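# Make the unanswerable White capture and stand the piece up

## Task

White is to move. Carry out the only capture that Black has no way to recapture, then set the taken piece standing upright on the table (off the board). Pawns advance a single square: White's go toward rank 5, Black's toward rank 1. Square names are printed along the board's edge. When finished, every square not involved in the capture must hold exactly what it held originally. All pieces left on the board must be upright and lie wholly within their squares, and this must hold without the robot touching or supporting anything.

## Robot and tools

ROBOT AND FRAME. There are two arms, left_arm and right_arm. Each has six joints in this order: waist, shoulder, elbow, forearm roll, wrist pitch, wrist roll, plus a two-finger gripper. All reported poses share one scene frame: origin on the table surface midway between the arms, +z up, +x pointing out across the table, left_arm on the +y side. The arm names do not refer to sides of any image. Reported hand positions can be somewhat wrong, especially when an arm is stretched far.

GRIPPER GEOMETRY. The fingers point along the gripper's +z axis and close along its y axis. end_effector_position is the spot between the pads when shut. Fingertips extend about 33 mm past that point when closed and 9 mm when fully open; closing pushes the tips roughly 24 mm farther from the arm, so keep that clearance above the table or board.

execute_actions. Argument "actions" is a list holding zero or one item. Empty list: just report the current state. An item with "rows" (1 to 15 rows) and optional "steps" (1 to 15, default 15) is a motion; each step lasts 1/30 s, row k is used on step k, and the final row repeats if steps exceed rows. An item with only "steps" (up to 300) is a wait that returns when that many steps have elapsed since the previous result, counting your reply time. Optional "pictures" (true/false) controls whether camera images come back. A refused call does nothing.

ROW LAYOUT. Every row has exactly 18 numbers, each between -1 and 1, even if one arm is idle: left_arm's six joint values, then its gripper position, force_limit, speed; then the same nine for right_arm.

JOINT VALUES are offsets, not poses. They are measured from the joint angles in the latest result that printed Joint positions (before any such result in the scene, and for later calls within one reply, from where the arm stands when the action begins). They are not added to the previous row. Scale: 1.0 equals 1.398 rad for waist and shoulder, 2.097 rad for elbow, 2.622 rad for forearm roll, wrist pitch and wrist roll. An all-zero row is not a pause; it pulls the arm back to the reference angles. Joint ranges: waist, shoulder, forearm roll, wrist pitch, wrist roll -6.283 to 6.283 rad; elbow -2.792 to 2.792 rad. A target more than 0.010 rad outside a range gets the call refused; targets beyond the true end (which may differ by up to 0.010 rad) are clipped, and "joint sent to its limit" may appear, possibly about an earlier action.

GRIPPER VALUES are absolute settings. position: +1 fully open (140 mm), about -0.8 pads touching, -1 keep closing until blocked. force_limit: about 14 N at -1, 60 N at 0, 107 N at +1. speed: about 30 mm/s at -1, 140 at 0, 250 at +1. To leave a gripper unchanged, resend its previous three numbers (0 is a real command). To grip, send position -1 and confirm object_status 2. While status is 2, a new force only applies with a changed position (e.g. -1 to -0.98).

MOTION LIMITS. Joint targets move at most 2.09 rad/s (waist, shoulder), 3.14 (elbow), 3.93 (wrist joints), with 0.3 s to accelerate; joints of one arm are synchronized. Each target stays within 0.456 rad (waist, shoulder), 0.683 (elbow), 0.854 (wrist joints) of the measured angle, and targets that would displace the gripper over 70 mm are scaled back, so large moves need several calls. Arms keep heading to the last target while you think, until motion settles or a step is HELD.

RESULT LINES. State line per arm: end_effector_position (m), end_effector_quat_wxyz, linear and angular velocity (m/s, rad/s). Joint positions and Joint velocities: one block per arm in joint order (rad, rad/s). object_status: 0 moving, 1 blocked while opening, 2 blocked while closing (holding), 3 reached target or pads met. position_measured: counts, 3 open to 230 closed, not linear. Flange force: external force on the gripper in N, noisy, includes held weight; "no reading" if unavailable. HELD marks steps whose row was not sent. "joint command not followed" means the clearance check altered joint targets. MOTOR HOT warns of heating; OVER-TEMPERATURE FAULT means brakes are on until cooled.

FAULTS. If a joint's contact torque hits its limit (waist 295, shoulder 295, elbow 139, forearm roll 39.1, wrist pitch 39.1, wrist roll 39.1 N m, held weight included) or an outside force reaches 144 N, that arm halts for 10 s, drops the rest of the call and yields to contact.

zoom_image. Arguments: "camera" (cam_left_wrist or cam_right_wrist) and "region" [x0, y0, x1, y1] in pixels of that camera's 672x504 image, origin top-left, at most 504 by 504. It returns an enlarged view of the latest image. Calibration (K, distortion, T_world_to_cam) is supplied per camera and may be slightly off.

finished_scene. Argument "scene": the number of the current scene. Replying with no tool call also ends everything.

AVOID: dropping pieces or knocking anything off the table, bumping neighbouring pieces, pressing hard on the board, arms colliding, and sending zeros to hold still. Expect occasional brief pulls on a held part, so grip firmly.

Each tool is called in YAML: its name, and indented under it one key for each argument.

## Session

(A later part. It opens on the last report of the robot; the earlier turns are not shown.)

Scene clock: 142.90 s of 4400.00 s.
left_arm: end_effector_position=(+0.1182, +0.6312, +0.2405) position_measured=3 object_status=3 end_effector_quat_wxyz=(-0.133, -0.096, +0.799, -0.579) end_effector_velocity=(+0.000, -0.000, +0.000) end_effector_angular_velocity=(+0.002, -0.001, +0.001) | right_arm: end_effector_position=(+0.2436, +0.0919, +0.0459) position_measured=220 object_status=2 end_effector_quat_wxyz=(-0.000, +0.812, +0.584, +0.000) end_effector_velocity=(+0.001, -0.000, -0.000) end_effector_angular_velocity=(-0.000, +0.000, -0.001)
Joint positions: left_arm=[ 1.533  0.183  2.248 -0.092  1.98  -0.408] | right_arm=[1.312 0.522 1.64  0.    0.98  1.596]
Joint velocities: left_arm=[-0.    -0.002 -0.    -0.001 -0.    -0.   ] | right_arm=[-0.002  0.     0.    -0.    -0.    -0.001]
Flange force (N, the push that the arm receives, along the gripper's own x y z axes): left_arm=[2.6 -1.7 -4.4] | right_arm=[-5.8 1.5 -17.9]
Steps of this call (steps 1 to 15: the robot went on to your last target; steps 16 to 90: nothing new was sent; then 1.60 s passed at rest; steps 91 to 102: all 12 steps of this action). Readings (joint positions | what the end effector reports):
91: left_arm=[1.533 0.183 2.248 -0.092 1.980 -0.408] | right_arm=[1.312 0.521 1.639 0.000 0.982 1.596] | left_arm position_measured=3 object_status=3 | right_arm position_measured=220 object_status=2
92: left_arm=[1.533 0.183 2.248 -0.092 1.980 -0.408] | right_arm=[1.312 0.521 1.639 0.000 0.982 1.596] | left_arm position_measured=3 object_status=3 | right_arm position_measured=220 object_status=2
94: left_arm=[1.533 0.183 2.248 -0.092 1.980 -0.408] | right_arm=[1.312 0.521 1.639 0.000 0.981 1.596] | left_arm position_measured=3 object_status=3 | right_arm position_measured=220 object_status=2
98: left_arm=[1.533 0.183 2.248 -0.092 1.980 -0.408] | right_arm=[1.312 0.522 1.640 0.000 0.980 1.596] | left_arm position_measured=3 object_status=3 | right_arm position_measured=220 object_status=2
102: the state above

execute_actions:
  actions:
    - {"rows": [[0,0,0,0,0,0,1,0,0, 0,-0.0002,-0.0001,0,0.0002,0,-0.45,0.2,-0.3],[0,0,0,0,0,0,1,0,0, 0,-0.0002,-0.0001,0,0.0002,0,-0.45,0.2,-0.3],[0,0,0,0,0,0,1,0,0, 0,-0.0002,-0.0001,0,0.0002,0,-0.45,0.2,-0.3],[0,0,0,0,0,0,1,0,0, 0,-0.0002,-0.0001,0,0.0002,0,-0.45,0.2,-0.3],[0,0,0,0,0,0,1,0,0, 0,-0.0002,-0.0001,0,0.0002,0,-0.45,0.2,-0.3],[0,0,0,0,0,0,1,0,0, 0,-0.0002,-0.0001,0,0.0002,0,-0.45,0.2,-0.3],[0,0,0,0,0,0,1,0,0, 0,-0.0002,-0.0001,0,0.0002,0,-0.45,0.2,-0.3],[0,0,0,0,0,0,1,0,0, 0,-0.0002,-0.0001,0,0.0002,0,-0.45,0.2,-0.3],[0,0,0,0,0,0,1,0,0, 0,-0.0033,-0.0020,0,0.0033,0,-0.45,0.2,-0.3],[0,0,0,0,0,0,1,0,0, 0,-0.0082,-0.0050,0,0.0083,0,-0.45,0.2,-0.3],[0,0,0,0,0,0,1,0,0, 0,-0.0151,-0.0092,0,0.0154,0,-0.45,0.2,-0.3],[0,0,0,0,0,0,1,0,0, 0,-0.0224,-0.0137,0,0.0229,0,-0.45,0.2,-0.3],[0,0,0,0,0,0,1,0,0, 0,-0.0298,-0.0182,0,0.0304,0,-0.45,0.2,-0.3],[0,0,0,0,0,0,1,0,0, 0,-0.0363,-0.0222,0,0.0371,0,-0.45,0.2,-0.3],[0,0,0,0,0,0,1,0,0, 0,-0.04081,-0.02489,0,0.04166,0,-0.45,0.2,-0.3]], "steps": 15}
  pictures: false

execute_actions:
  actions:
    - {"steps": 10}
  pictures: false

execute_actions:
  actions:
    - {"rows": [[0,0,0,0,0,0,1,0,0, -0.08054,-0.08964,0.08954,0,-0.02382,-0.04294,-0.45,0.2,-0.3]], "steps": 15}
  pictures: false

execute_actions:
  actions:
    - {"steps": 8}

Scene clock: 167.23 s of 4400.00 s.
left_arm: end_effector_position=(+0.1182, +0.6312, +0.2405) position_measured=3 object_status=3 end_effector_quat_wxyz=(-0.133, -0.096, +0.799, -0.579) end_effector_velocity=(+0.001, +0.000, -0.000) end_effector_angular_velocity=(+0.000, -0.002, +0.000) | right_arm: end_effector_position=(+0.2439, +0.0928, +0.0876) position_measured=186 object_status=3 end_effector_quat_wxyz=(-0.000, +0.812, +0.584, +0.000) end_effector_velocity=(-0.002, +0.001, +0.332) end_effector_angular_velocity=(+0.009, -0.002, +0.001)
Joint positions: left_arm=[ 1.533  0.183  2.248 -0.092  1.98  -0.408] | right_arm=[1.312 0.488 1.608 0.    1.045 1.596]
Joint velocities: left_arm=[-0.001  0.    -0.    -0.002 -0.     0.   ] | right_arm=[ 0.002 -0.272 -0.251  0.     0.514  0.002]
Flange force (N, the push that the arm receives, along the gripper's own x y z axes): left_arm=[6.1 0.7 -4.3] | right_arm=[-3.2 0.7 -4.6]
Steps of this call (steps 1 to 15: the robot went on to your last target; steps 16 to 90: nothing new was sent; then 20.83 s passed at rest; steps 91 to 105: all 15 steps of this action). Readings (joint positions | what the end effector reports):
91: left_arm=[1.533 0.183 2.248 -0.092 1.980 -0.408] | right_arm=[1.312 0.522 1.640 0.000 0.980 1.596] | left_arm position_measured=3 object_status=3 | right_arm position_measured=220 object_status=0
92: left_arm=[1.533 0.183 2.248 -0.092 1.980 -0.408] | right_arm=[1.312 0.522 1.640 0.000 0.980 1.596] | left_arm position_measured=3 object_status=3 | right_arm position_measured=220 object_status=0
94: left_arm=[1.533 0.183 2.248 -0.092 1.980 -0.408] | right_arm=[1.312 0.522 1.640 0.000 0.980 1.596] | left_arm position_measured=3 object_status=3 | right_arm position_measured=206 object_status=0
98: left_arm=[1.533 0.183 2.248 -0.092 1.980 -0.408] | right_arm=[1.312 0.522 1.640 0.000 0.980 1.596] | left_arm position_measured=3 object_status=3 | right_arm position_measured=186 object_status=0
105: the state above

Scene clock: 167.57 s of 4400.00 s.
left_arm: end_effector_position=(+0.1182, +0.6312, +0.2405) position_measured=3 object_status=3 end_effector_quat_wxyz=(-0.133, -0.096, +0.799, -0.579) end_effector_velocity=(-0.000, +0.000, -0.000) end_effector_angular_velocity=(-0.000, -0.000, +0.001) | right_arm: end_effector_position=(+0.2436, +0.0919, +0.1150) position_measured=186 object_status=3 end_effector_quat_wxyz=(-0.000, +0.812, +0.584, -0.000) end_effector_velocity=(-0.000, +0.000, +0.000) end_effector_angular_velocity=(+0.000, -0.000, +0.001)
Joint positions: left_arm=[ 1.533  0.183  2.248 -0.092  1.98  -0.408] | right_arm=[1.312 0.465 1.588 0.    1.089 1.596]
Joint velocities: left_arm=[ 0.001  0.001  0.     0.    -0.001  0.001] | right_arm=[ 0. -0.  0. -0. -0.  0.]
Flange force (N, the push that the arm receives, along the gripper's own x y z axes): left_arm=[11.1 2.4 -4.8] | right_arm=[-7.3 1.7 -2.7]
Steps of this call (steps 1 to 10: the robot went on to your last target). Readings (joint positions | what the end effector reports):
1: left_arm=[1.533 0.183 2.248 -0.092 1.980 -0.408] | right_arm=[1.312 0.479 1.600 0.000 1.062 1.596] | left_arm position_measured=3 object_status=3 | right_arm position_measured=186 object_status=3
2: left_arm=[1.533 0.183 2.248 -0.092 1.980 -0.408] | right_arm=[1.312 0.471 1.593 0.000 1.076 1.596] | left_arm position_measured=3 object_status=3 | right_arm position_measured=186 object_status=3
4: left_arm=[1.533 0.183 2.248 -0.092 1.980 -0.408] | right_arm=[1.312 0.466 1.588 0.000 1.087 1.596] | left_arm position_measured=3 object_status=3 | right_arm position_measured=186 object_status=3
8: left_arm=[1.533 0.183 2.248 -0.092 1.980 -0.408] | right_arm=[1.312 0.465 1.588 0.000 1.089 1.596] | left_arm position_measured=3 object_status=3 | right_arm position_measured=186 object_status=3
10: the state above

Scene clock: 168.07 s of 4400.00 s.
left_arm: end_effector_position=(+0.1182, +0.6312, +0.2405) position_measured=3 object_status=3 end_effector_quat_wxyz=(-0.133, -0.096, +0.799, -0.579) end_effector_velocity=(-0.001, +0.000, -0.000) end_effector_angular_velocity=(+0.000, +0.001, -0.000) | right_arm: end_effector_position=(+0.2911, -0.0157, +0.1150) position_measured=186 object_status=3 end_effector_quat_wxyz=(-0.000, +0.812, +0.584, -0.000) end_effector_velocity=(+0.001, -0.002, +0.000) end_effector_angular_velocity=(+0.000, +0.000, -0.001)
Joint positions: left_arm=[ 1.533  0.183  2.248 -0.092  1.98  -0.408] | right_arm=[1.2   0.34  1.775 0.    1.026 1.484]
Joint velocities: left_arm=[ 0.001  0.    -0.     0.002 -0.     0.   ] | right_arm=[-0.002 -0.002  0.002  0.001 -0.001 -0.002]
Flange force (N, the push that the arm receives, along the gripper's own x y z axes): left_arm=[9.2 0.2 -2.7] | right_arm=[-6.2 0.7 -3.8]
Steps of this call (steps 1 to 15: all 15 steps of this action). Readings (joint positions | what the end effector reports):
1: left_arm=[1.533 0.183 2.248 -0.092 1.980 -0.408] | right_arm=[1.312 0.465 1.588 0.000 1.089 1.596] | left_arm position_measured=3 object_status=3 | right_arm position_measured=186 object_status=3
2: left_arm=[1.533 0.183 2.248 -0.092 1.980 -0.408] | right_arm=[1.310 0.462 1.592 0.000 1.087 1.593] | left_arm position_measured=3 object_status=3 | right_arm position_measured=186 object_status=3
4: left_arm=[1.533 0.183 2.248 -0.092 1.980 -0.408] | right_arm=[1.285 0.435 1.633 0.000 1.072 1.568] | left_arm position_measured=3 object_status=3 | right_arm position_measured=186 object_status=3
8: left_arm=[1.533 0.183 2.248 -0.092 1.980 -0.408] | right_arm=[1.220 0.363 1.740 0.000 1.038 1.505] | left_arm position_measured=3 object_status=3 | right_arm position_measured=186 object_status=3
15: the state above

Scene clock: 168.33 s of 4400.00 s.
left_arm: end_effector_position=(+0.1182, +0.6312, +0.2405) position_measured=3 object_status=3 end_effector_quat_wxyz=(-0.133, -0.096, +0.799, -0.579) end_effector_velocity=(+0.000, -0.000, +0.000) end_effector_angular_velocity=(+0.002, -0.000, +0.002) | right_arm: end_effector_position=(+0.2912, -0.0158, +0.1150) position_measured=186 object_status=3 end_effector_quat_wxyz=(-0.000, +0.812, +0.584, -0.000) end_effector_velocity=(-0.000, +0.000, +0.000) end_effector_angular_velocity=(+0.000, +0.000, +0.001)
Joint positions: left_arm=[ 1.533  0.183  2.248 -0.092  1.98  -0.408] | right_arm=[1.199 0.34  1.775 0.    1.026 1.484]
Joint velocities: left_arm=[ 0.001 -0.002  0.    -0.001 -0.    -0.001] | right_arm=[ 0.001 -0.    -0.001  0.     0.001  0.   ]
Flange force (N, the push that the arm receives, along the gripper's own x y z axes): left_arm=[6.9 -4.8 -0.9] | right_arm=[-5.4 1.4 -2.9]
Steps of this call (steps 1 to 8: the robot went on to your last target). Readings (joint positions | what the end effector reports):
1: left_arm=[1.533 0.183 2.248 -0.092 1.980 -0.408] | right_arm=[1.200 0.340 1.775 0.000 1.026 1.484] | left_arm position_measured=3 object_status=3 | right_arm position_measured=186 object_status=3
2: left_arm=[1.533 0.183 2.248 -0.092 1.980 -0.408] | right_arm=[1.200 0.340 1.775 0.000 1.026 1.484] | left_arm position_measured=3 object_status=3 | right_arm position_measured=186 object_status=3
4: left_arm=[1.533 0.183 2.248 -0.092 1.980 -0.408] | right_arm=[1.200 0.340 1.775 0.000 1.026 1.484] | left_arm position_measured=3 object_status=3 | right_arm position_measured=186 object_status=3
8: the state above
camera_calibration (this result's frames):
cam_left_wrist: T_world_to_cam=[[-0.385707, 0.280246, -0.879029, 0.0868135], [0.878779, 0.401797, -0.257499, -0.29659], [0.281029, -0.871792, -0.40125, 0.795598], [0, 0, 0, 1]] pos_world=[0.0705359, 0.788436, 0.319174]
cam_right_wrist: T_world_to_cam=[[0.872154, -0.488927, -0.017255, -0.265152], [-0.448861, -0.813717, 0.369307, 0.0763559], [-0.194605, -0.314348, -0.929147, 0.327652], [0, 0, 0, 1]] pos_world=[0.32929, 0.0354888, 0.271663]

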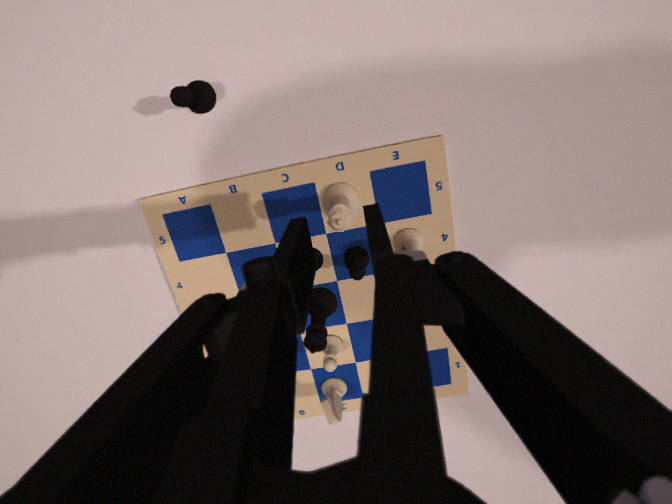

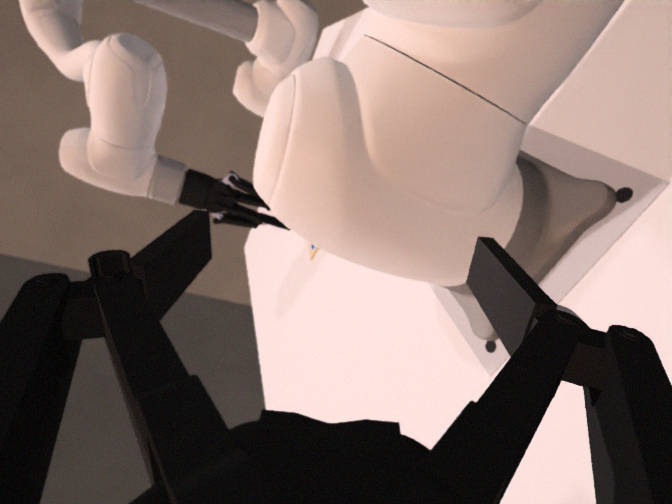

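zoom_image:
  camera: "cam_left_wrist"
  region: [270, 160, 430, 290]

Region (270, 160, 430, 290) of cam_left_wrist's 672x504 image, scaled by 3.150, with more detail than that image has; it fills the top 410 rows of this view, and the rest is white.

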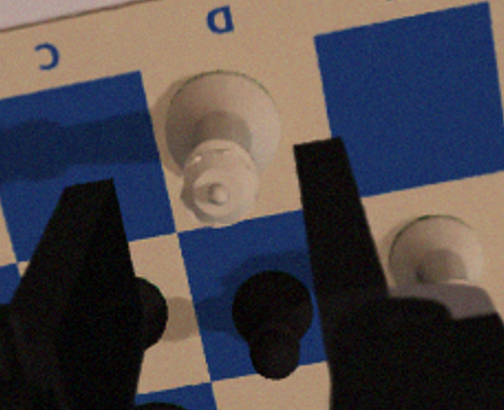

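execute_actions:
  actions:
    - {"rows": [[0,0,0,0,0,0,1,0,0, 0,0.0020,0.0011,0,-0.0020,0,-0.45,0.2,-0.3],[0,0,0,0,0,0,1,0,0, 0,0.0053,0.0030,0,-0.0052,0,-0.45,0.2,-0.3],[0,0,0,0,0,0,1,0,0, 0,0.0093,0.0052,0,-0.0092,0,-0.45,0.2,-0.3],[0,0,0,0,0,0,1,0,0, 0,0.0134,0.0075,0,-0.0132,0,-0.45,0.2,-0.3],[0,0,0,0,0,0,1,0,0, 0,0.0175,0.0098,0,-0.0172,0,-0.45,0.2,-0.3],[0,0,0,0,0,0,1,0,0, 0,0.0215,0.0121,0,-0.0211,0,-0.45,0.2,-0.3],[0,0,0,0,0,0,1,0,0, 0,0.0256,0.0144,0,-0.0251,0,-0.45,0.2,-0.3],[0,0,0,0,0,0,1,0,0, 0,0.0297,0.0166,0,-0.0291,0,-0.45,0.2,-0.3],[0,0,0,0,0,0,1,0,0, 0,0.0333,0.0187,0,-0.0327,0,-0.45,0.2,-0.3],[0,0,0,0,0,0,1,0,0, 0,0.0366,0.0205,0,-0.0359,0,-0.45,0.2,-0.3],[0,0,0,0,0,0,1,0,0, 0,0.0390,0.0219,0,-0.0383,0,-0.45,0.2,-0.3],[0,0,0,0,0,0,1,0,0, 0,0.04063,0.02278,0,-0.03989,0,-0.45,0.2,-0.3]], "steps": 15}
  pictures: false

execute_actions:
  actions:
    - {"steps": 8}

Scene clock: 179.50 s of 4400.00 s.
left_arm: end_effector_position=(+0.1182, +0.6312, +0.2405) position_measured=3 object_status=3 end_effector_quat_wxyz=(-0.133, -0.096, +0.799, -0.579) end_effector_velocity=(-0.000, -0.000, +0.000) end_effector_angular_velocity=(+0.001, +0.000, -0.002) | right_arm: end_effector_position=(+0.2912, -0.0159, +0.0548) position_measured=186 object_status=3 end_effector_quat_wxyz=(-0.000, +0.812, +0.584, -0.000) end_effector_velocity=(+0.002, +0.002, -0.018) end_effector_angular_velocity=(+0.007, -0.003, +0.001)
Joint positions: left_arm=[ 1.533  0.183  2.248 -0.092  1.98  -0.408] | right_arm=[1.199 0.396 1.822 0.    0.923 1.484]
Joint velocities: left_arm=[-0.001 -0.001  0.     0.001  0.     0.   ] | right_arm=[-0.001  0.018  0.012 -0.    -0.038 -0.002]
Flange force (N, the push that the arm receives, along the gripper's own x y z axes): left_arm=[6.4 2.6 -4.4] | right_arm=[-5.7 1.7 -4.5]
Steps of this call (steps 1 to 15: the robot went on to your last target; steps 16 to 90: nothing new was sent; then 7.67 s passed at rest; steps 91 to 105: all 15 steps of this action). Readings (joint positions | what the end effector reports):
91: left_arm=[1.533 0.183 2.248 -0.092 1.980 -0.408] | right_arm=[1.199 0.340 1.775 0.000 1.026 1.484] | left_arm position_measured=3 object_status=3 | right_arm position_measured=186 object_status=3
92: left_arm=[1.533 0.183 2.248 -0.092 1.980 -0.408] | right_arm=[1.199 0.340 1.776 0.000 1.025 1.484] | left_arm position_measured=3 object_status=3 | right_arm position_measured=186 object_status=3
94: left_arm=[1.533 0.183 2.248 -0.092 1.980 -0.408] | right_arm=[1.199 0.346 1.781 0.000 1.014 1.484] | left_arm position_measured=3 object_status=3 | right_arm position_measured=186 object_status=3
98: left_arm=[1.533 0.183 2.248 -0.092 1.980 -0.408] | right_arm=[1.199 0.367 1.798 0.000 0.976 1.484] | left_arm position_measured=3 object_status=3 | right_arm position_measured=186 object_status=3
105: the state above

Scene clock: 179.77 s of 4400.00 s.
left_arm: end_effector_position=(+0.1182, +0.6312, +0.2405) position_measured=3 object_status=3 end_effector_quat_wxyz=(-0.133, -0.096, +0.799, -0.579) end_effector_velocity=(+0.001, -0.000, +0.000) end_effector_angular_velocity=(-0.001, -0.002, -0.000) | right_arm: end_effector_position=(+0.2912, -0.0158, +0.0541) position_measured=186 object_status=3 end_effector_quat_wxyz=(-0.000, +0.812, +0.584, +0.000) end_effector_velocity=(+0.000, +0.001, +0.000) end_effector_angular_velocity=(+0.001, -0.001, -0.001)
Joint positions: left_arm=[ 1.533  0.183  2.248 -0.092  1.98  -0.408] | right_arm=[1.199 0.397 1.823 0.    0.922 1.484]
Joint velocities: left_arm=[-0.001  0.     0.    -0.001  0.     0.001] | right_arm=[ 0.    -0.    -0.001 -0.    -0.     0.001]
Flange force (N, the push that the arm receives, along the gripper's own x y z axes): left_arm=[4.1 0.6 -2.8] | right_arm=[-6.1 0.9 -3.1]
Steps of this call (steps 1 to 8: the robot went on to your last target). Readings (joint positions | what the end effector reports):
1: left_arm=[1.533 0.183 2.248 -0.092 1.980 -0.408] | right_arm=[1.199 0.396 1.823 0.000 0.923 1.484] | left_arm position_measured=3 object_status=3 | right_arm position_measured=186 object_status=3
2: left_arm=[1.533 0.183 2.248 -0.092 1.980 -0.408] | right_arm=[1.199 0.396 1.823 0.000 0.922 1.484] | left_arm position_measured=3 object_status=3 | right_arm position_measured=186 object_status=3
4: left_arm=[1.533 0.183 2.248 -0.092 1.980 -0.408] | right_arm=[1.199 0.397 1.823 0.000 0.922 1.484] | left_arm position_measured=3 object_status=3 | right_arm position_measured=186 object_status=3
8: the state above
camera_calibration (this result's frames):
cam_left_wrist: T_world_to_cam=[[-0.385707, 0.280245, -0.87903, 0.0868137], [0.878779, 0.401797, -0.257499, -0.29659], [0.281029, -0.871792, -0.40125, 0.795598], [0, 0, 0, 1]] pos_world=[0.0705359, 0.788436, 0.319174]
cam_right_wrist: T_world_to_cam=[[0.872137, -0.488957, -0.017248, -0.266213], [-0.4489, -0.813716, 0.369263, 0.0989262], [-0.194589, -0.314306, -0.929165, 0.27101], [0, 0, 0, 1]] pos_world=[0.329318, 0.0355111, 0.210691]

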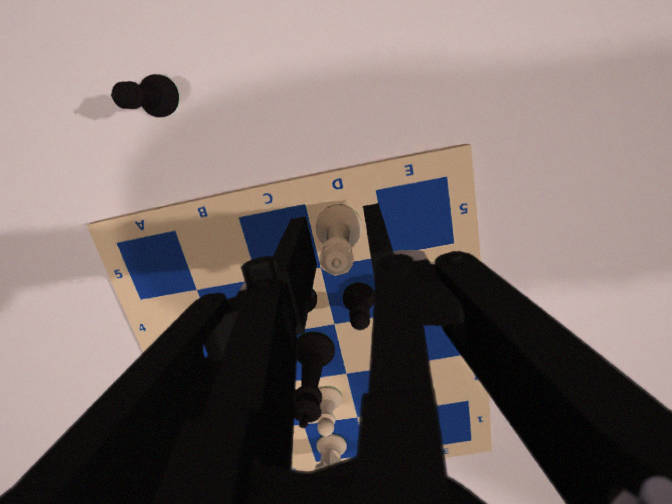

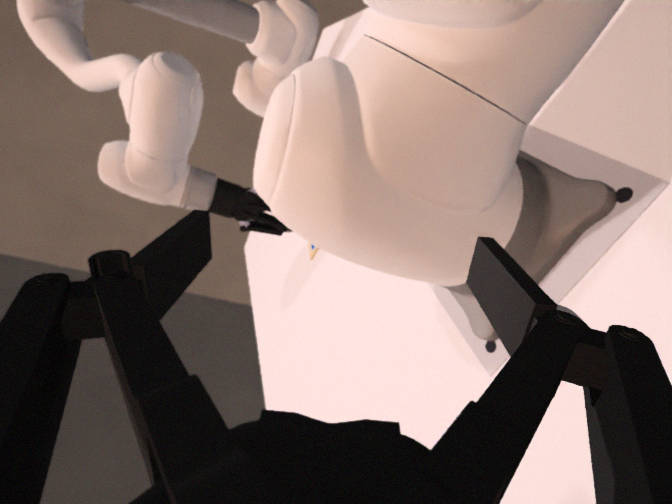

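execute_actions:
  actions:
    - {"rows": [[0,0,0,0,0,0,1,0,0, 0,0,0,0,0,0,-1,0.2,-0.6]], "steps": 15}

zoom_image:
  camera: "cam_left_wrist"
  region: [270, 170, 430, 300]

Scene clock: 183.57 s of 4400.00 s.
left_arm: end_effector_position=(+0.1182, +0.6312, +0.2405) position_measured=3 object_status=3 end_effector_quat_wxyz=(-0.133, -0.096, +0.799, -0.579) end_effector_velocity=(-0.000, +0.000, +0.000) end_effector_angular_velocity=(+0.001, +0.001, -0.001) | right_arm: end_effector_position=(+0.2912, -0.0158, +0.0540) position_measured=215 object_status=2 end_effector_quat_wxyz=(-0.000, +0.812, +0.584, -0.000) end_effector_velocity=(-0.000, +0.001, +0.000) end_effector_angular_velocity=(+0.001, -0.001, +0.000)
Joint positions: left_arm=[ 1.533  0.183  2.248 -0.092  1.98  -0.408] | right_arm=[1.199 0.397 1.823 0.    0.922 1.484]
Joint velocities: left_arm=[-0.    -0.    -0.     0.001  0.     0.   ] | right_arm=[ 0.001 -0.    -0.    -0.    -0.001  0.001]
Flange force (N, the push that the arm receives, along the gripper's own x y z axes): left_arm=[9.0 2.5 -3.6] | right_arm=[-5.1 1.1 -6.1]
Steps of this call (steps 1 to 15: the robot went on to your last target; steps 16 to 90: nothing new was sent; then 0.30 s passed at rest; steps 91 to 105: all 15 steps of this action). Readings (joint positions | what the end effector reports):
91: left_arm=[1.533 0.183 2.248 -0.092 1.980 -0.408] | right_arm=[1.199 0.397 1.823 0.000 0.922 1.484] | left_arm position_measured=3 object_status=3 | right_arm position_measured=186 object_status=0
92: left_arm=[1.533 0.183 2.248 -0.092 1.980 -0.408] | right_arm=[1.199 0.397 1.823 0.000 0.922 1.484] | left_arm position_measured=3 object_status=3 | right_arm position_measured=187 object_status=0
94: left_arm=[1.533 0.183 2.248 -0.092 1.980 -0.408] | right_arm=[1.199 0.397 1.823 0.000 0.922 1.484] | left_arm position_measured=3 object_status=3 | right_arm position_measured=195 object_status=0
98: left_arm=[1.533 0.183 2.248 -0.092 1.980 -0.408] | right_arm=[1.199 0.397 1.823 0.000 0.922 1.484] | left_arm position_measured=3 object_status=3 | right_arm position_measured=211 object_status=0
105: the state above
camera_calibration (this result's frames):
cam_left_wrist: T_world_to_cam=[[-0.385707, 0.280246, -0.879029, 0.0868136], [0.878779, 0.401797, -0.257499, -0.29659], [0.281029, -0.871792, -0.40125, 0.795598], [0, 0, 0, 1]] pos_world=[0.0705359, 0.788436, 0.319174]
cam_right_wrist: T_world_to_cam=[[0.872146, -0.488942, -0.0172425, -0.266206], [-0.448877, -0.813705, 0.369315, 0.0989127], [-0.194604, -0.314357, -0.929144, 0.270966], [0, 0, 0, 1]] pos_world=[0.329301, 0.0355068, 0.210647]

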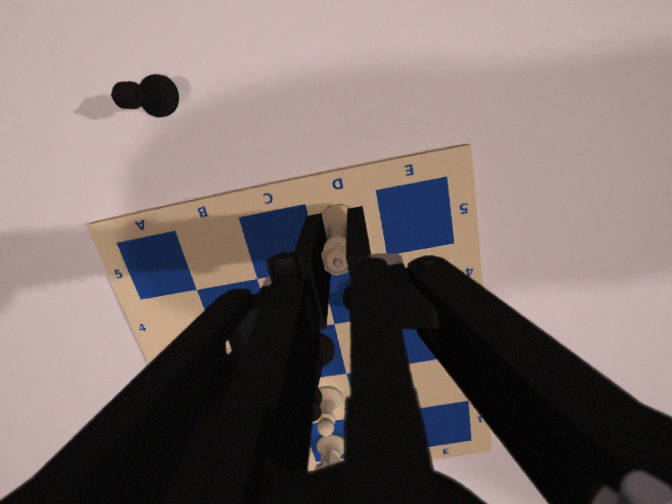

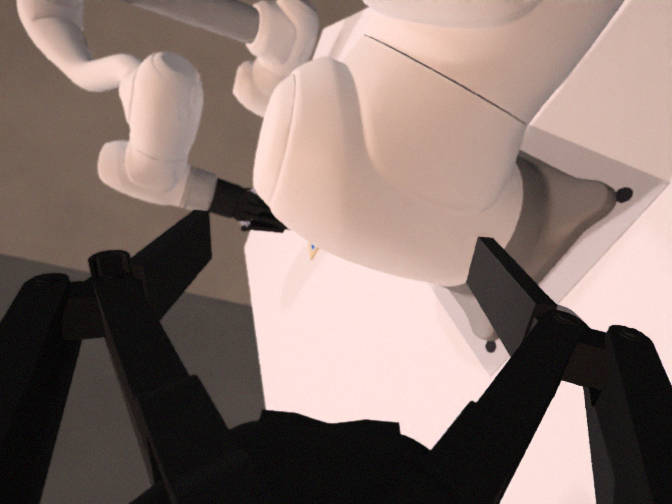

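Region (270, 170, 430, 300) of cam_left_wrist's 672x504 image, scaled by 3.150, with more detail than that image has; it fills the top 410 rows of this view, and the rest is white.

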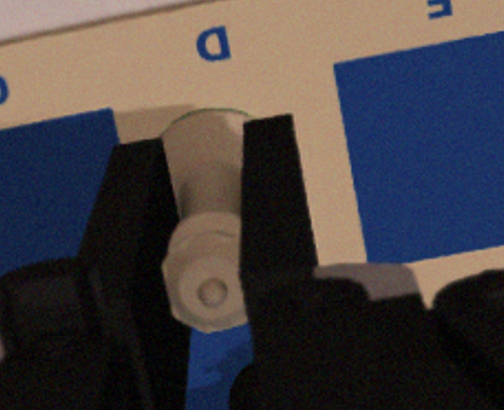

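execute_actions:
  actions:
    - {"rows": [[0,0,0,0,0,0,1,0,0, 0,-0.0013,-0.0006,0,0.0012,0,-1,0.2,-0.6],[0,0,0,0,0,0,1,0,0, 0,-0.0034,-0.0017,0,0.0031,0,-1,0.2,-0.6],[0,0,0,0,0,0,1,0,0, 0,-0.0059,-0.0029,0,0.0055,0,-1,0.2,-0.6],[0,0,0,0,0,0,1,0,0, 0,-0.0084,-0.00416,0,0.0078,0,-1,0.2,-0.6],[0,0,0,0,0,0,1,0,0, 0.0015,-0.0084,-0.0041,0,0.0078,0.0008,-1,0.2,-0.6],[0,0,0,0,0,0,1,0,0, 0.0053,-0.0086,-0.0040,0,0.0078,0.0028,-1,0.2,-0.6],[0,0,0,0,0,0,1,0,0, 0.0121,-0.0087,-0.0038,0,0.0077,0.0065,-1,0.2,-0.6],[0,0,0,0,0,0,1,0,0, 0.0212,-0.0090,-0.0036,0,0.0076,0.0113,-1,0.2,-0.6],[0,0,0,0,0,0,1,0,0, 0.0311,-0.0093,-0.0033,0,0.0076,0.0166,-1,0.2,-0.6],[0,0,0,0,0,0,1,0,0, 0.0409,-0.0096,-0.0030,0,0.0075,0.0218,-1,0.2,-0.6],[0,0,0,0,0,0,1,0,0, 0.0508,-0.0098,-0.0027,0,0.0074,0.0271,-1,0.2,-0.6],[0,0,0,0,0,0,1,0,0, 0.0599,-0.0101,-0.0025,0,0.0074,0.0319,-1,0.2,-0.6],[0,0,0,0,0,0,1,0,0, 0.0675,-0.0103,-0.0022,0,0.0073,0.0360,-1,0.2,-0.6],[0,0,0,0,0,0,1,0,0, 0.0728,-0.0095,-0.0016,0,0.0063,0.0388,-1,0.2,-0.6],[0,0,0,0,0,0,1,0,0, 0.07582,-0.00495,0.00077,0,0.00203,0.04043,-1,0.2,-0.6]], "steps": 15}
  pictures: false

execute_actions:
  actions:
    - {"steps": 12}

zoom_image:
  camera: "cam_left_wrist"
  region: [270, 170, 430, 300]

Scene clock: 212.43 s of 4400.00 s.
left_arm: end_effector_position=(+0.1182, +0.6312, +0.2405) position_measured=3 object_status=3 end_effector_quat_wxyz=(-0.133, -0.096, +0.799, -0.579) end_effector_velocity=(-0.000, -0.000, -0.000) end_effector_angular_velocity=(+0.002, +0.000, -0.000) | right_arm: end_effector_position=(+0.2367, +0.0002, +0.0658) position_measured=215 object_status=2 end_effector_quat_wxyz=(+0.000, +0.812, +0.584, -0.000) end_effector_velocity=(-0.223, +0.047, -0.010) end_effector_angular_velocity=(-0.022, +0.007, +0.004)
Joint positions: left_arm=[ 1.533  0.183  2.248 -0.092  1.98  -0.408] | right_arm=[1.282 0.383 1.818 0.    0.942 1.566]
Joint velocities: left_arm=[ 0.    -0.001  0.     0.001 -0.001 -0.   ] | right_arm=[ 0.332 -0.001  0.024 -0.    -0.     0.328]
Flange force (N, the push that the arm receives, along the gripper's own x y z axes): left_arm=[8.4 3.3 -6.4] | right_arm=[-6.1 1.9 -3.4]
Steps of this call (steps 1 to 15: the robot went on to your last target; steps 16 to 90: nothing new was sent; then 25.37 s passed at rest; steps 91 to 105: all 15 steps of this action). Readings (joint positions | what the end effector reports):
91: left_arm=[1.533 0.183 2.248 -0.092 1.980 -0.408] | right_arm=[1.199 0.397 1.823 0.000 0.922 1.484] | left_arm position_measured=3 object_status=3 | right_arm position_measured=215 object_status=2
92: left_arm=[1.533 0.183 2.248 -0.092 1.980 -0.408] | right_arm=[1.199 0.396 1.823 0.000 0.922 1.484] | left_arm position_measured=3 object_status=3 | right_arm position_measured=215 object_status=2
94: left_arm=[1.533 0.183 2.248 -0.092 1.980 -0.408] | right_arm=[1.199 0.392 1.820 0.000 0.929 1.484] | left_arm position_measured=3 object_status=3 | right_arm position_measured=215 object_status=2
98: left_arm=[1.533 0.183 2.248 -0.092 1.980 -0.408] | right_arm=[1.207 0.385 1.815 0.000 0.941 1.491] | left_arm position_measured=3 object_status=3 | right_arm position_measured=215 object_status=2
105: the state above

Scene clock: 212.83 s of 4400.00 s.
left_arm: end_effector_position=(+0.1182, +0.6312, +0.2405) position_measured=3 object_status=3 end_effector_quat_wxyz=(-0.133, -0.096, +0.799, -0.579) end_effector_velocity=(-0.001, +0.000, -0.000) end_effector_angular_velocity=(-0.001, +0.000, +0.000) | right_arm: end_effector_position=(+0.2213, +0.0041, +0.0581) position_measured=215 object_status=2 end_effector_quat_wxyz=(-0.000, +0.812, +0.584, -0.000) end_effector_velocity=(-0.000, +0.000, -0.001) end_effector_angular_velocity=(+0.000, +0.000, -0.000)
Joint positions: left_arm=[ 1.533  0.183  2.248 -0.092  1.98  -0.408] | right_arm=[1.305 0.39  1.825 0.    0.927 1.59 ]
Joint velocities: left_arm=[ 0.001  0.001 -0.     0.001  0.     0.001] | right_arm=[ 0.     0.     0.001  0.    -0.001  0.   ]
Flange force (N, the push that the arm receives, along the gripper's own x y z axes): left_arm=[9.2 -0.3 -1.6] | right_arm=[-6.0 0.5 -3.7]
Steps of this call (steps 1 to 12: the robot went on to your last target). Readings (joint positions | what the end effector reports):
1: left_arm=[1.533 0.183 2.248 -0.092 1.980 -0.408] | right_arm=[1.292 0.383 1.819 0.000 0.940 1.576] | left_arm position_measured=3 object_status=3 | right_arm position_measured=215 object_status=2
2: left_arm=[1.533 0.183 2.248 -0.092 1.980 -0.408] | right_arm=[1.300 0.386 1.822 0.000 0.934 1.584] | left_arm position_measured=3 object_status=3 | right_arm position_measured=215 object_status=2
4: left_arm=[1.533 0.183 2.248 -0.092 1.980 -0.408] | right_arm=[1.305 0.389 1.824 0.000 0.929 1.589] | left_arm position_measured=3 object_status=3 | right_arm position_measured=215 object_status=2
8: left_arm=[1.533 0.183 2.248 -0.092 1.980 -0.408] | right_arm=[1.305 0.390 1.825 0.000 0.927 1.590] | left_arm position_measured=3 object_status=3 | right_arm position_measured=215 object_status=2
12: the state above
camera_calibration (this result's frames):
cam_left_wrist: T_world_to_cam=[[-0.385707, 0.280246, -0.879029, 0.0868136], [0.878779, 0.401797, -0.257499, -0.29659], [0.281029, -0.871792, -0.40125, 0.795598], [0, 0, 0, 1]] pos_world=[0.0705359, 0.788436, 0.319174]
cam_right_wrist: T_world_to_cam=[[0.872134, -0.488963, -0.0172463, -0.195457], [-0.448889, -0.813684, 0.369347, 0.0822314], [-0.19463, -0.314379, -0.929131, 0.267384], [0, 0, 0, 1]] pos_world=[0.259418, 0.055399, 0.214692]

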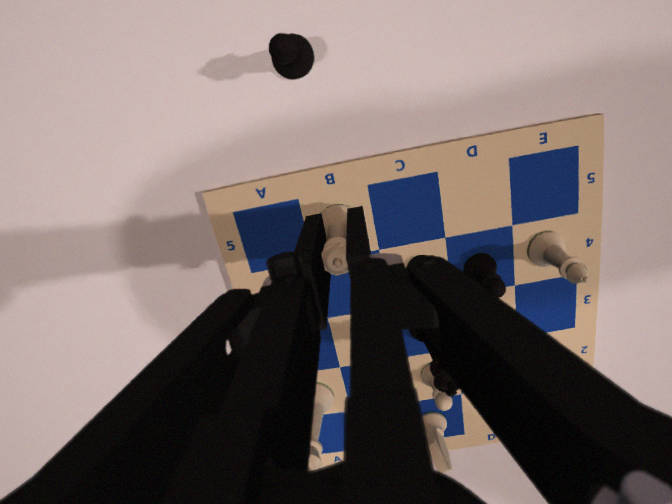

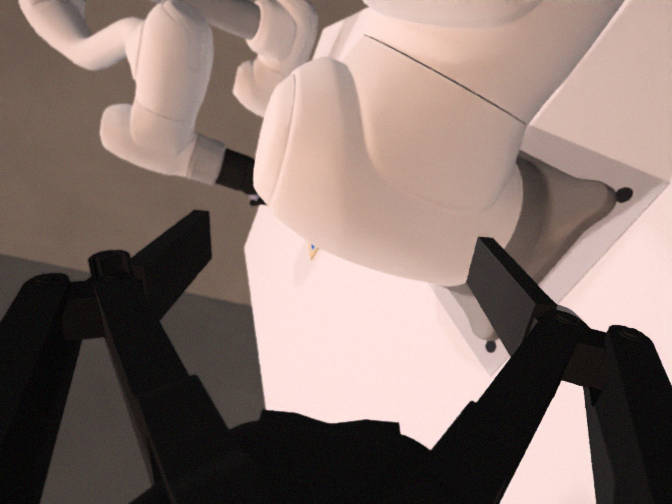

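Region (270, 170, 430, 300) of cam_left_wrist's 672x504 image, scaled by 3.150, with more detail than that image has; it fills the top 410 rows of this view, and the rest is white.

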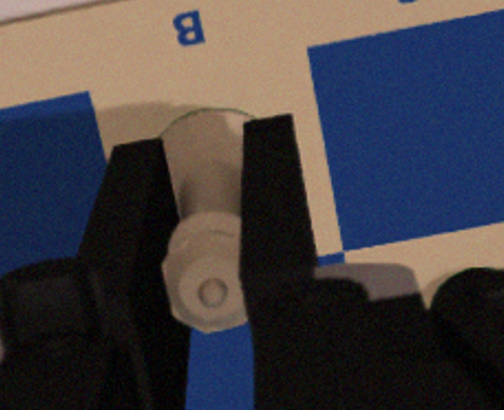

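execute_actions:
  actions:
    - {"rows": [[0,0,0,0,0,0,1,0,0, 0,0.0006,0.0003,0,-0.0005,0,-1,0.2,-0.6],[0,0,0,0,0,0,1,0,0, 0,0.0012,0.0006,0,-0.0011,0,-1,0.2,-0.6],[0,0,0,0,0,0,1,0,0, 0,0.0018,0.0009,0,-0.0016,0,-1,0.2,-0.6],[0,0,0,0,0,0,1,0,0, 0,0.0022,0.0011,0,-0.0021,0,-1,0.2,-0.6],[0,0,0,0,0,0,1,0,0, 0,0.0025,0.00125,0,-0.0023,0,-1,0.2,-0.6],[0,0,0,0,0,0,1,0,0, 0,0.0027,0.00135,0,-0.0025,0,-1,0.2,-0.6],[0,0,0,0,0,0,1,0,0, 0,0.0029,0.00144,0,-0.0027,0,-1,0.2,-0.6],[0,0,0,0,0,0,1,0,0, 0,0.00308,0.00153,0,-0.00286,0,-1,0.2,-0.6]], "steps": 15}
  pictures: false

Scene clock: 219.93 s of 4400.00 s.
left_arm: end_effector_position=(+0.1182, +0.6312, +0.2405) position_measured=3 object_status=3 end_effector_quat_wxyz=(-0.133, -0.096, +0.799, -0.579) end_effector_velocity=(+0.000, -0.000, -0.000) end_effector_angular_velocity=(+0.000, +0.001, +0.000) | right_arm: end_effector_position=(+0.2213, +0.0041, +0.0538) position_measured=215 object_status=2 end_effector_quat_wxyz=(-0.000, +0.812, +0.584, +0.000) end_effector_velocity=(-0.000, +0.001, +0.000) end_effector_angular_velocity=(+0.001, -0.000, +0.001)
Joint positions: left_arm=[ 1.533  0.183  2.248 -0.092  1.98  -0.408] | right_arm=[1.305 0.394 1.828 0.    0.92  1.59 ]
Joint velocities: left_arm=[-0.     0.     0.001 -0.    -0.001 -0.001] | right_arm=[ 0.001  0.    -0.     0.    -0.001 -0.   ]
Flange force (N, the push that the arm receives, along the gripper's own x y z axes): left_arm=[6.8 -0.1 -4.3] | right_arm=[-4.4 -0.6 -18.0]
Steps of this call (steps 1 to 30: the robot went on to your last target; steps 31 to 100: nothing new was sent; then 3.27 s passed at rest; steps 101 to 115: all 15 steps of this action). Readings (joint positions | what the end effector reports):
101: left_arm=[1.533 0.183 2.248 -0.092 1.980 -0.408] | right_arm=[1.305 0.390 1.825 0.000 0.927 1.590] | left_arm position_measured=3 object_status=3 | right_arm position_measured=215 object_status=2
102: left_arm=[1.533 0.183 2.248 -0.092 1.980 -0.408] | right_arm=[1.305 0.390 1.825 0.000 0.927 1.590] | left_arm position_measured=3 object_status=3 | right_arm position_measured=215 object_status=2
104: left_arm=[1.533 0.183 2.248 -0.092 1.980 -0.408] | right_arm=[1.305 0.391 1.826 0.000 0.924 1.590] | left_arm position_measured=3 object_status=3 | right_arm position_measured=215 object_status=2
108: left_arm=[1.533 0.183 2.248 -0.092 1.980 -0.408] | right_arm=[1.305 0.393 1.827 0.000 0.921 1.590] | left_arm position_measured=3 object_status=3 | right_arm position_measured=215 object_status=2
115: the state above

The queen is touching the board. I'll release it and lift clear.

execute_actions:
  actions:
    - {"rows": [[0,0,0,0,0,0,1,0,0, 0,-0.0002,-0.0001,0,0.0002,0,-0.45,0.2,-0.3],[0,0,0,0,0,0,1,0,0, 0,-0.0002,-0.0001,0,0.0002,0,-0.45,0.2,-0.3],[0,0,0,0,0,0,1,0,0, 0,-0.0002,-0.0001,0,0.0002,0,-0.45,0.2,-0.3],[0,0,0,0,0,0,1,0,0, 0,-0.0002,-0.0001,0,0.0002,0,-0.45,0.2,-0.3],[0,0,0,0,0,0,1,0,0, 0,-0.0002,-0.0001,0,0.0002,0,-0.45,0.2,-0.3],[0,0,0,0,0,0,1,0,0, 0,-0.0002,-0.0001,0,0.0002,0,-0.45,0.2,-0.3],[0,0,0,0,0,0,1,0,0, 0,-0.0002,-0.0001,0,0.0002,0,-0.45,0.2,-0.3],[0,0,0,0,0,0,1,0,0, 0,-0.0002,-0.0001,0,0.0002,0,-0.45,0.2,-0.3],[0,0,0,0,0,0,1,0,0, 0,-0.0036,-0.0020,0,0.0036,0,-0.45,0.2,-0.3],[0,0,0,0,0,0,1,0,0, 0,-0.0090,-0.0051,0,0.0089,0,-0.45,0.2,-0.3],[0,0,0,0,0,0,1,0,0, 0,-0.0167,-0.0095,0,0.0165,0,-0.45,0.2,-0.3],[0,0,0,0,0,0,1,0,0, 0,-0.0248,-0.0141,0,0.0245,0,-0.45,0.2,-0.3],[0,0,0,0,0,0,1,0,0, 0,-0.0329,-0.0187,0,0.0325,0,-0.45,0.2,-0.3],[0,0,0,0,0,0,1,0,0, 0,-0.0450,-0.0256,0,0.0445,0,-0.45,0.2,-0.3],[0,0,0,0,0,0,1,0,0, 0,-0.0630,-0.0400,0,0.0656,0,-0.45,0.2,-0.3]], "steps": 15}
  pictures: false

execute_actions:
  actions:
    - {"steps": 12}
  pictures: false

execute_actions:
  actions:
    - {"rows": [[0,0,0,0,0,0,1,0,0, 0,0,0,0,0,0,1,0.2,1]], "steps": 15}

Scene clock: 229.37 s of 4400.00 s.
left_arm: end_effector_position=(+0.1182, +0.6312, +0.2405) position_measured=3 object_status=3 end_effector_quat_wxyz=(-0.133, -0.096, +0.799, -0.579) end_effector_velocity=(+0.000, -0.000, -0.000) end_effector_angular_velocity=(+0.001, -0.002, +0.002) | right_arm: end_effector_position=(+0.2215, +0.0048, +0.0949) position_measured=186 object_status=3 end_effector_quat_wxyz=(-0.000, +0.812, +0.584, +0.000) end_effector_velocity=(-0.001, -0.005, +0.368) end_effector_angular_velocity=(-0.004, +0.001, -0.002)
Joint positions: left_arm=[ 1.533  0.183  2.248 -0.092  1.98  -0.408] | right_arm=[1.305 0.356 1.795 0.    0.991 1.59 ]
Joint velocities: left_arm=[ 0.001 -0.001 -0.    -0.001 -0.001  0.001] | right_arm=[-0.001 -0.339 -0.291  0.     0.635  0.001]
Flange force (N, the push that the arm receives, along the gripper's own x y z axes): left_arm=[6.7 -1.1 -2.0] | right_arm=[-2.6 1.8 -2.9]
Steps of this call (steps 1 to 15: the robot went on to your last target; steps 16 to 90: nothing new was sent; then 5.93 s passed at rest; steps 91 to 105: all 15 steps of this action). Readings (joint positions | what the end effector reports):
91: left_arm=[1.533 0.183 2.248 -0.092 1.980 -0.408] | right_arm=[1.305 0.394 1.828 0.000 0.920 1.590] | left_arm position_measured=3 object_status=3 | right_arm position_measured=215 object_status=0
92: left_arm=[1.533 0.183 2.248 -0.092 1.980 -0.408] | right_arm=[1.305 0.394 1.828 0.000 0.920 1.590] | left_arm position_measured=3 object_status=3 | right_arm position_measured=215 object_status=0
94: left_arm=[1.533 0.183 2.248 -0.092 1.980 -0.408] | right_arm=[1.305 0.394 1.828 0.000 0.920 1.590] | left_arm position_measured=3 object_status=3 | right_arm position_measured=201 object_status=0
98: left_arm=[1.533 0.183 2.248 -0.092 1.980 -0.408] | right_arm=[1.305 0.394 1.828 0.000 0.920 1.590] | left_arm position_measured=3 object_status=3 | right_arm position_measured=186 object_status=0
105: the state above

Scene clock: 229.77 s of 4400.00 s.
left_arm: end_effector_position=(+0.1182, +0.6312, +0.2405) position_measured=3 object_status=3 end_effector_quat_wxyz=(-0.133, -0.096, +0.799, -0.579) end_effector_velocity=(+0.001, +0.000, -0.000) end_effector_angular_velocity=(-0.000, -0.003, +0.002) | right_arm: end_effector_position=(+0.2213, +0.0041, +0.1535) position_measured=186 object_status=3 end_effector_quat_wxyz=(-0.000, +0.812, +0.584, -0.000) end_effector_velocity=(+0.001, +0.001, +0.001) end_effector_angular_velocity=(+0.002, -0.001, -0.001)
Joint positions: left_arm=[ 1.533  0.183  2.248 -0.092  1.98  -0.408] | right_arm=[1.305 0.306 1.744 0.    1.092 1.59 ]
Joint velocities: left_arm=[-0.     0.    -0.    -0.003 -0.     0.001] | right_arm=[-0.    -0.    -0.002 -0.    -0.     0.001]
Flange force (N, the push that the arm receives, along the gripper's own x y z axes): left_arm=[7.2 -3.0 -2.8] | right_arm=[-4.1 1.2 -3.2]
Steps of this call (steps 1 to 12: the robot went on to your last target). Readings (joint positions | what the end effector reports):
1: left_arm=[1.533 0.183 2.248 -0.092 1.980 -0.408] | right_arm=[1.305 0.343 1.783 0.000 1.016 1.590] | left_arm position_measured=3 object_status=3 | right_arm position_measured=186 object_status=3
2: left_arm=[1.533 0.183 2.248 -0.092 1.980 -0.408] | right_arm=[1.305 0.329 1.769 0.000 1.044 1.590] | left_arm position_measured=3 object_status=3 | right_arm position_measured=186 object_status=3
4: left_arm=[1.533 0.183 2.248 -0.092 1.980 -0.408] | right_arm=[1.305 0.310 1.748 0.000 1.082 1.590] | left_arm position_measured=3 object_status=3 | right_arm position_measured=186 object_status=3
8: left_arm=[1.533 0.183 2.248 -0.092 1.980 -0.408] | right_arm=[1.305 0.306 1.744 0.000 1.091 1.590] | left_arm position_measured=3 object_status=3 | right_arm position_measured=186 object_status=3
12: the state above

Scene clock: 230.27 s of 4400.00 s.
left_arm: end_effector_position=(+0.1182, +0.6312, +0.2405) position_measured=3 object_status=3 end_effector_quat_wxyz=(-0.133, -0.096, +0.799, -0.579) end_effector_velocity=(+0.000, +0.000, -0.000) end_effector_angular_velocity=(-0.000, +0.000, +0.001) | right_arm: end_effector_position=(+0.2213, +0.0042, +0.1535) position_measured=8 object_status=0 end_effector_quat_wxyz=(-0.000, +0.812, +0.584, -0.000) end_effector_velocity=(-0.001, +0.000, +0.000) end_effector_angular_velocity=(+0.001, -0.000, +0.001)
Joint positions: left_arm=[ 1.533  0.183  2.248 -0.092  1.98  -0.408] | right_arm=[1.305 0.306 1.744 0.    1.092 1.59 ]
Joint velocities: left_arm=[ 0.001  0.    -0.    -0.001 -0.    -0.   ] | right_arm=[ 0.001 -0.    -0.    -0.    -0.    -0.   ]
Flange force (N, the push that the arm receives, along the gripper's own x y z axes): left_arm=[10.4 2.8 -1.0] | right_arm=[-4.9 1.6 -2.6]
Steps of this call (steps 1 to 15: all 15 steps of this action). Readings (joint positions | what the end effector reports):
1: left_arm=[1.533 0.183 2.248 -0.092 1.980 -0.408] | right_arm=[1.305 0.306 1.744 0.000 1.092 1.590] | left_arm position_measured=3 object_status=3 | right_arm position_measured=186 object_status=0
2: left_arm=[1.533 0.183 2.248 -0.092 1.980 -0.408] | right_arm=[1.305 0.306 1.744 0.000 1.092 1.590] | left_arm position_measured=3 object_status=3 | right_arm position_measured=182 object_status=0
4: left_arm=[1.533 0.183 2.248 -0.092 1.980 -0.408] | right_arm=[1.305 0.306 1.744 0.000 1.092 1.590] | left_arm position_measured=3 object_status=3 | right_arm position_measured=155 object_status=0
8: left_arm=[1.533 0.183 2.248 -0.092 1.980 -0.408] | right_arm=[1.305 0.306 1.744 0.000 1.092 1.590] | left_arm position_measured=3 object_status=3 | right_arm position_measured=101 object_status=0
15: the state above
camera_calibration (this result's frames):
cam_left_wrist: T_world_to_cam=[[-0.385707, 0.280246, -0.879029, 0.0868135], [0.878779, 0.401797, -0.257499, -0.29659], [0.281029, -0.871792, -0.40125, 0.795598], [0, 0, 0, 1]] pos_world=[0.0705359, 0.788436, 0.319174]
cam_right_wrist: T_world_to_cam=[[0.872153, -0.488928, -0.0172648, -0.193782], [-0.448851, -0.813706, 0.369345, 0.0470356], [-0.194631, -0.314376, -0.929132, 0.356087], [0, 0, 0, 1]] pos_world=[0.259425, 0.0554726, 0.310134]

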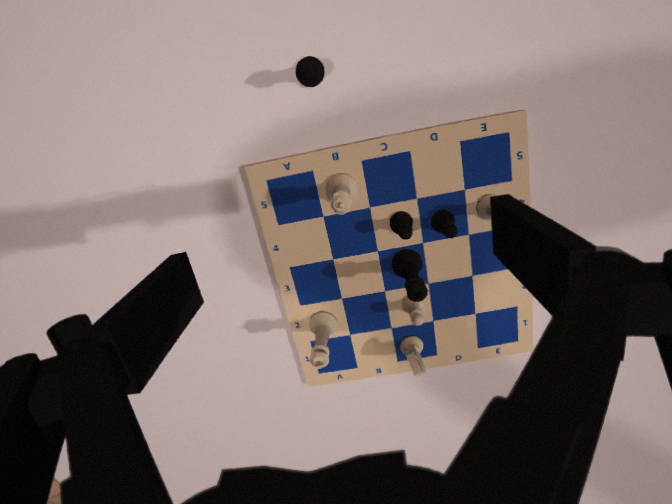

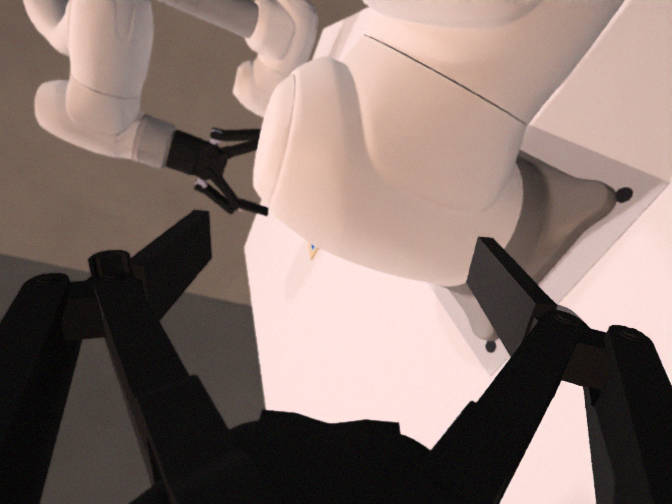

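The queen is centred on B5, the captured bishop stands upright on the table, and the other pieces are undisturbed.

finished_scene:
  scene: 2

The scene is finished: the task was done.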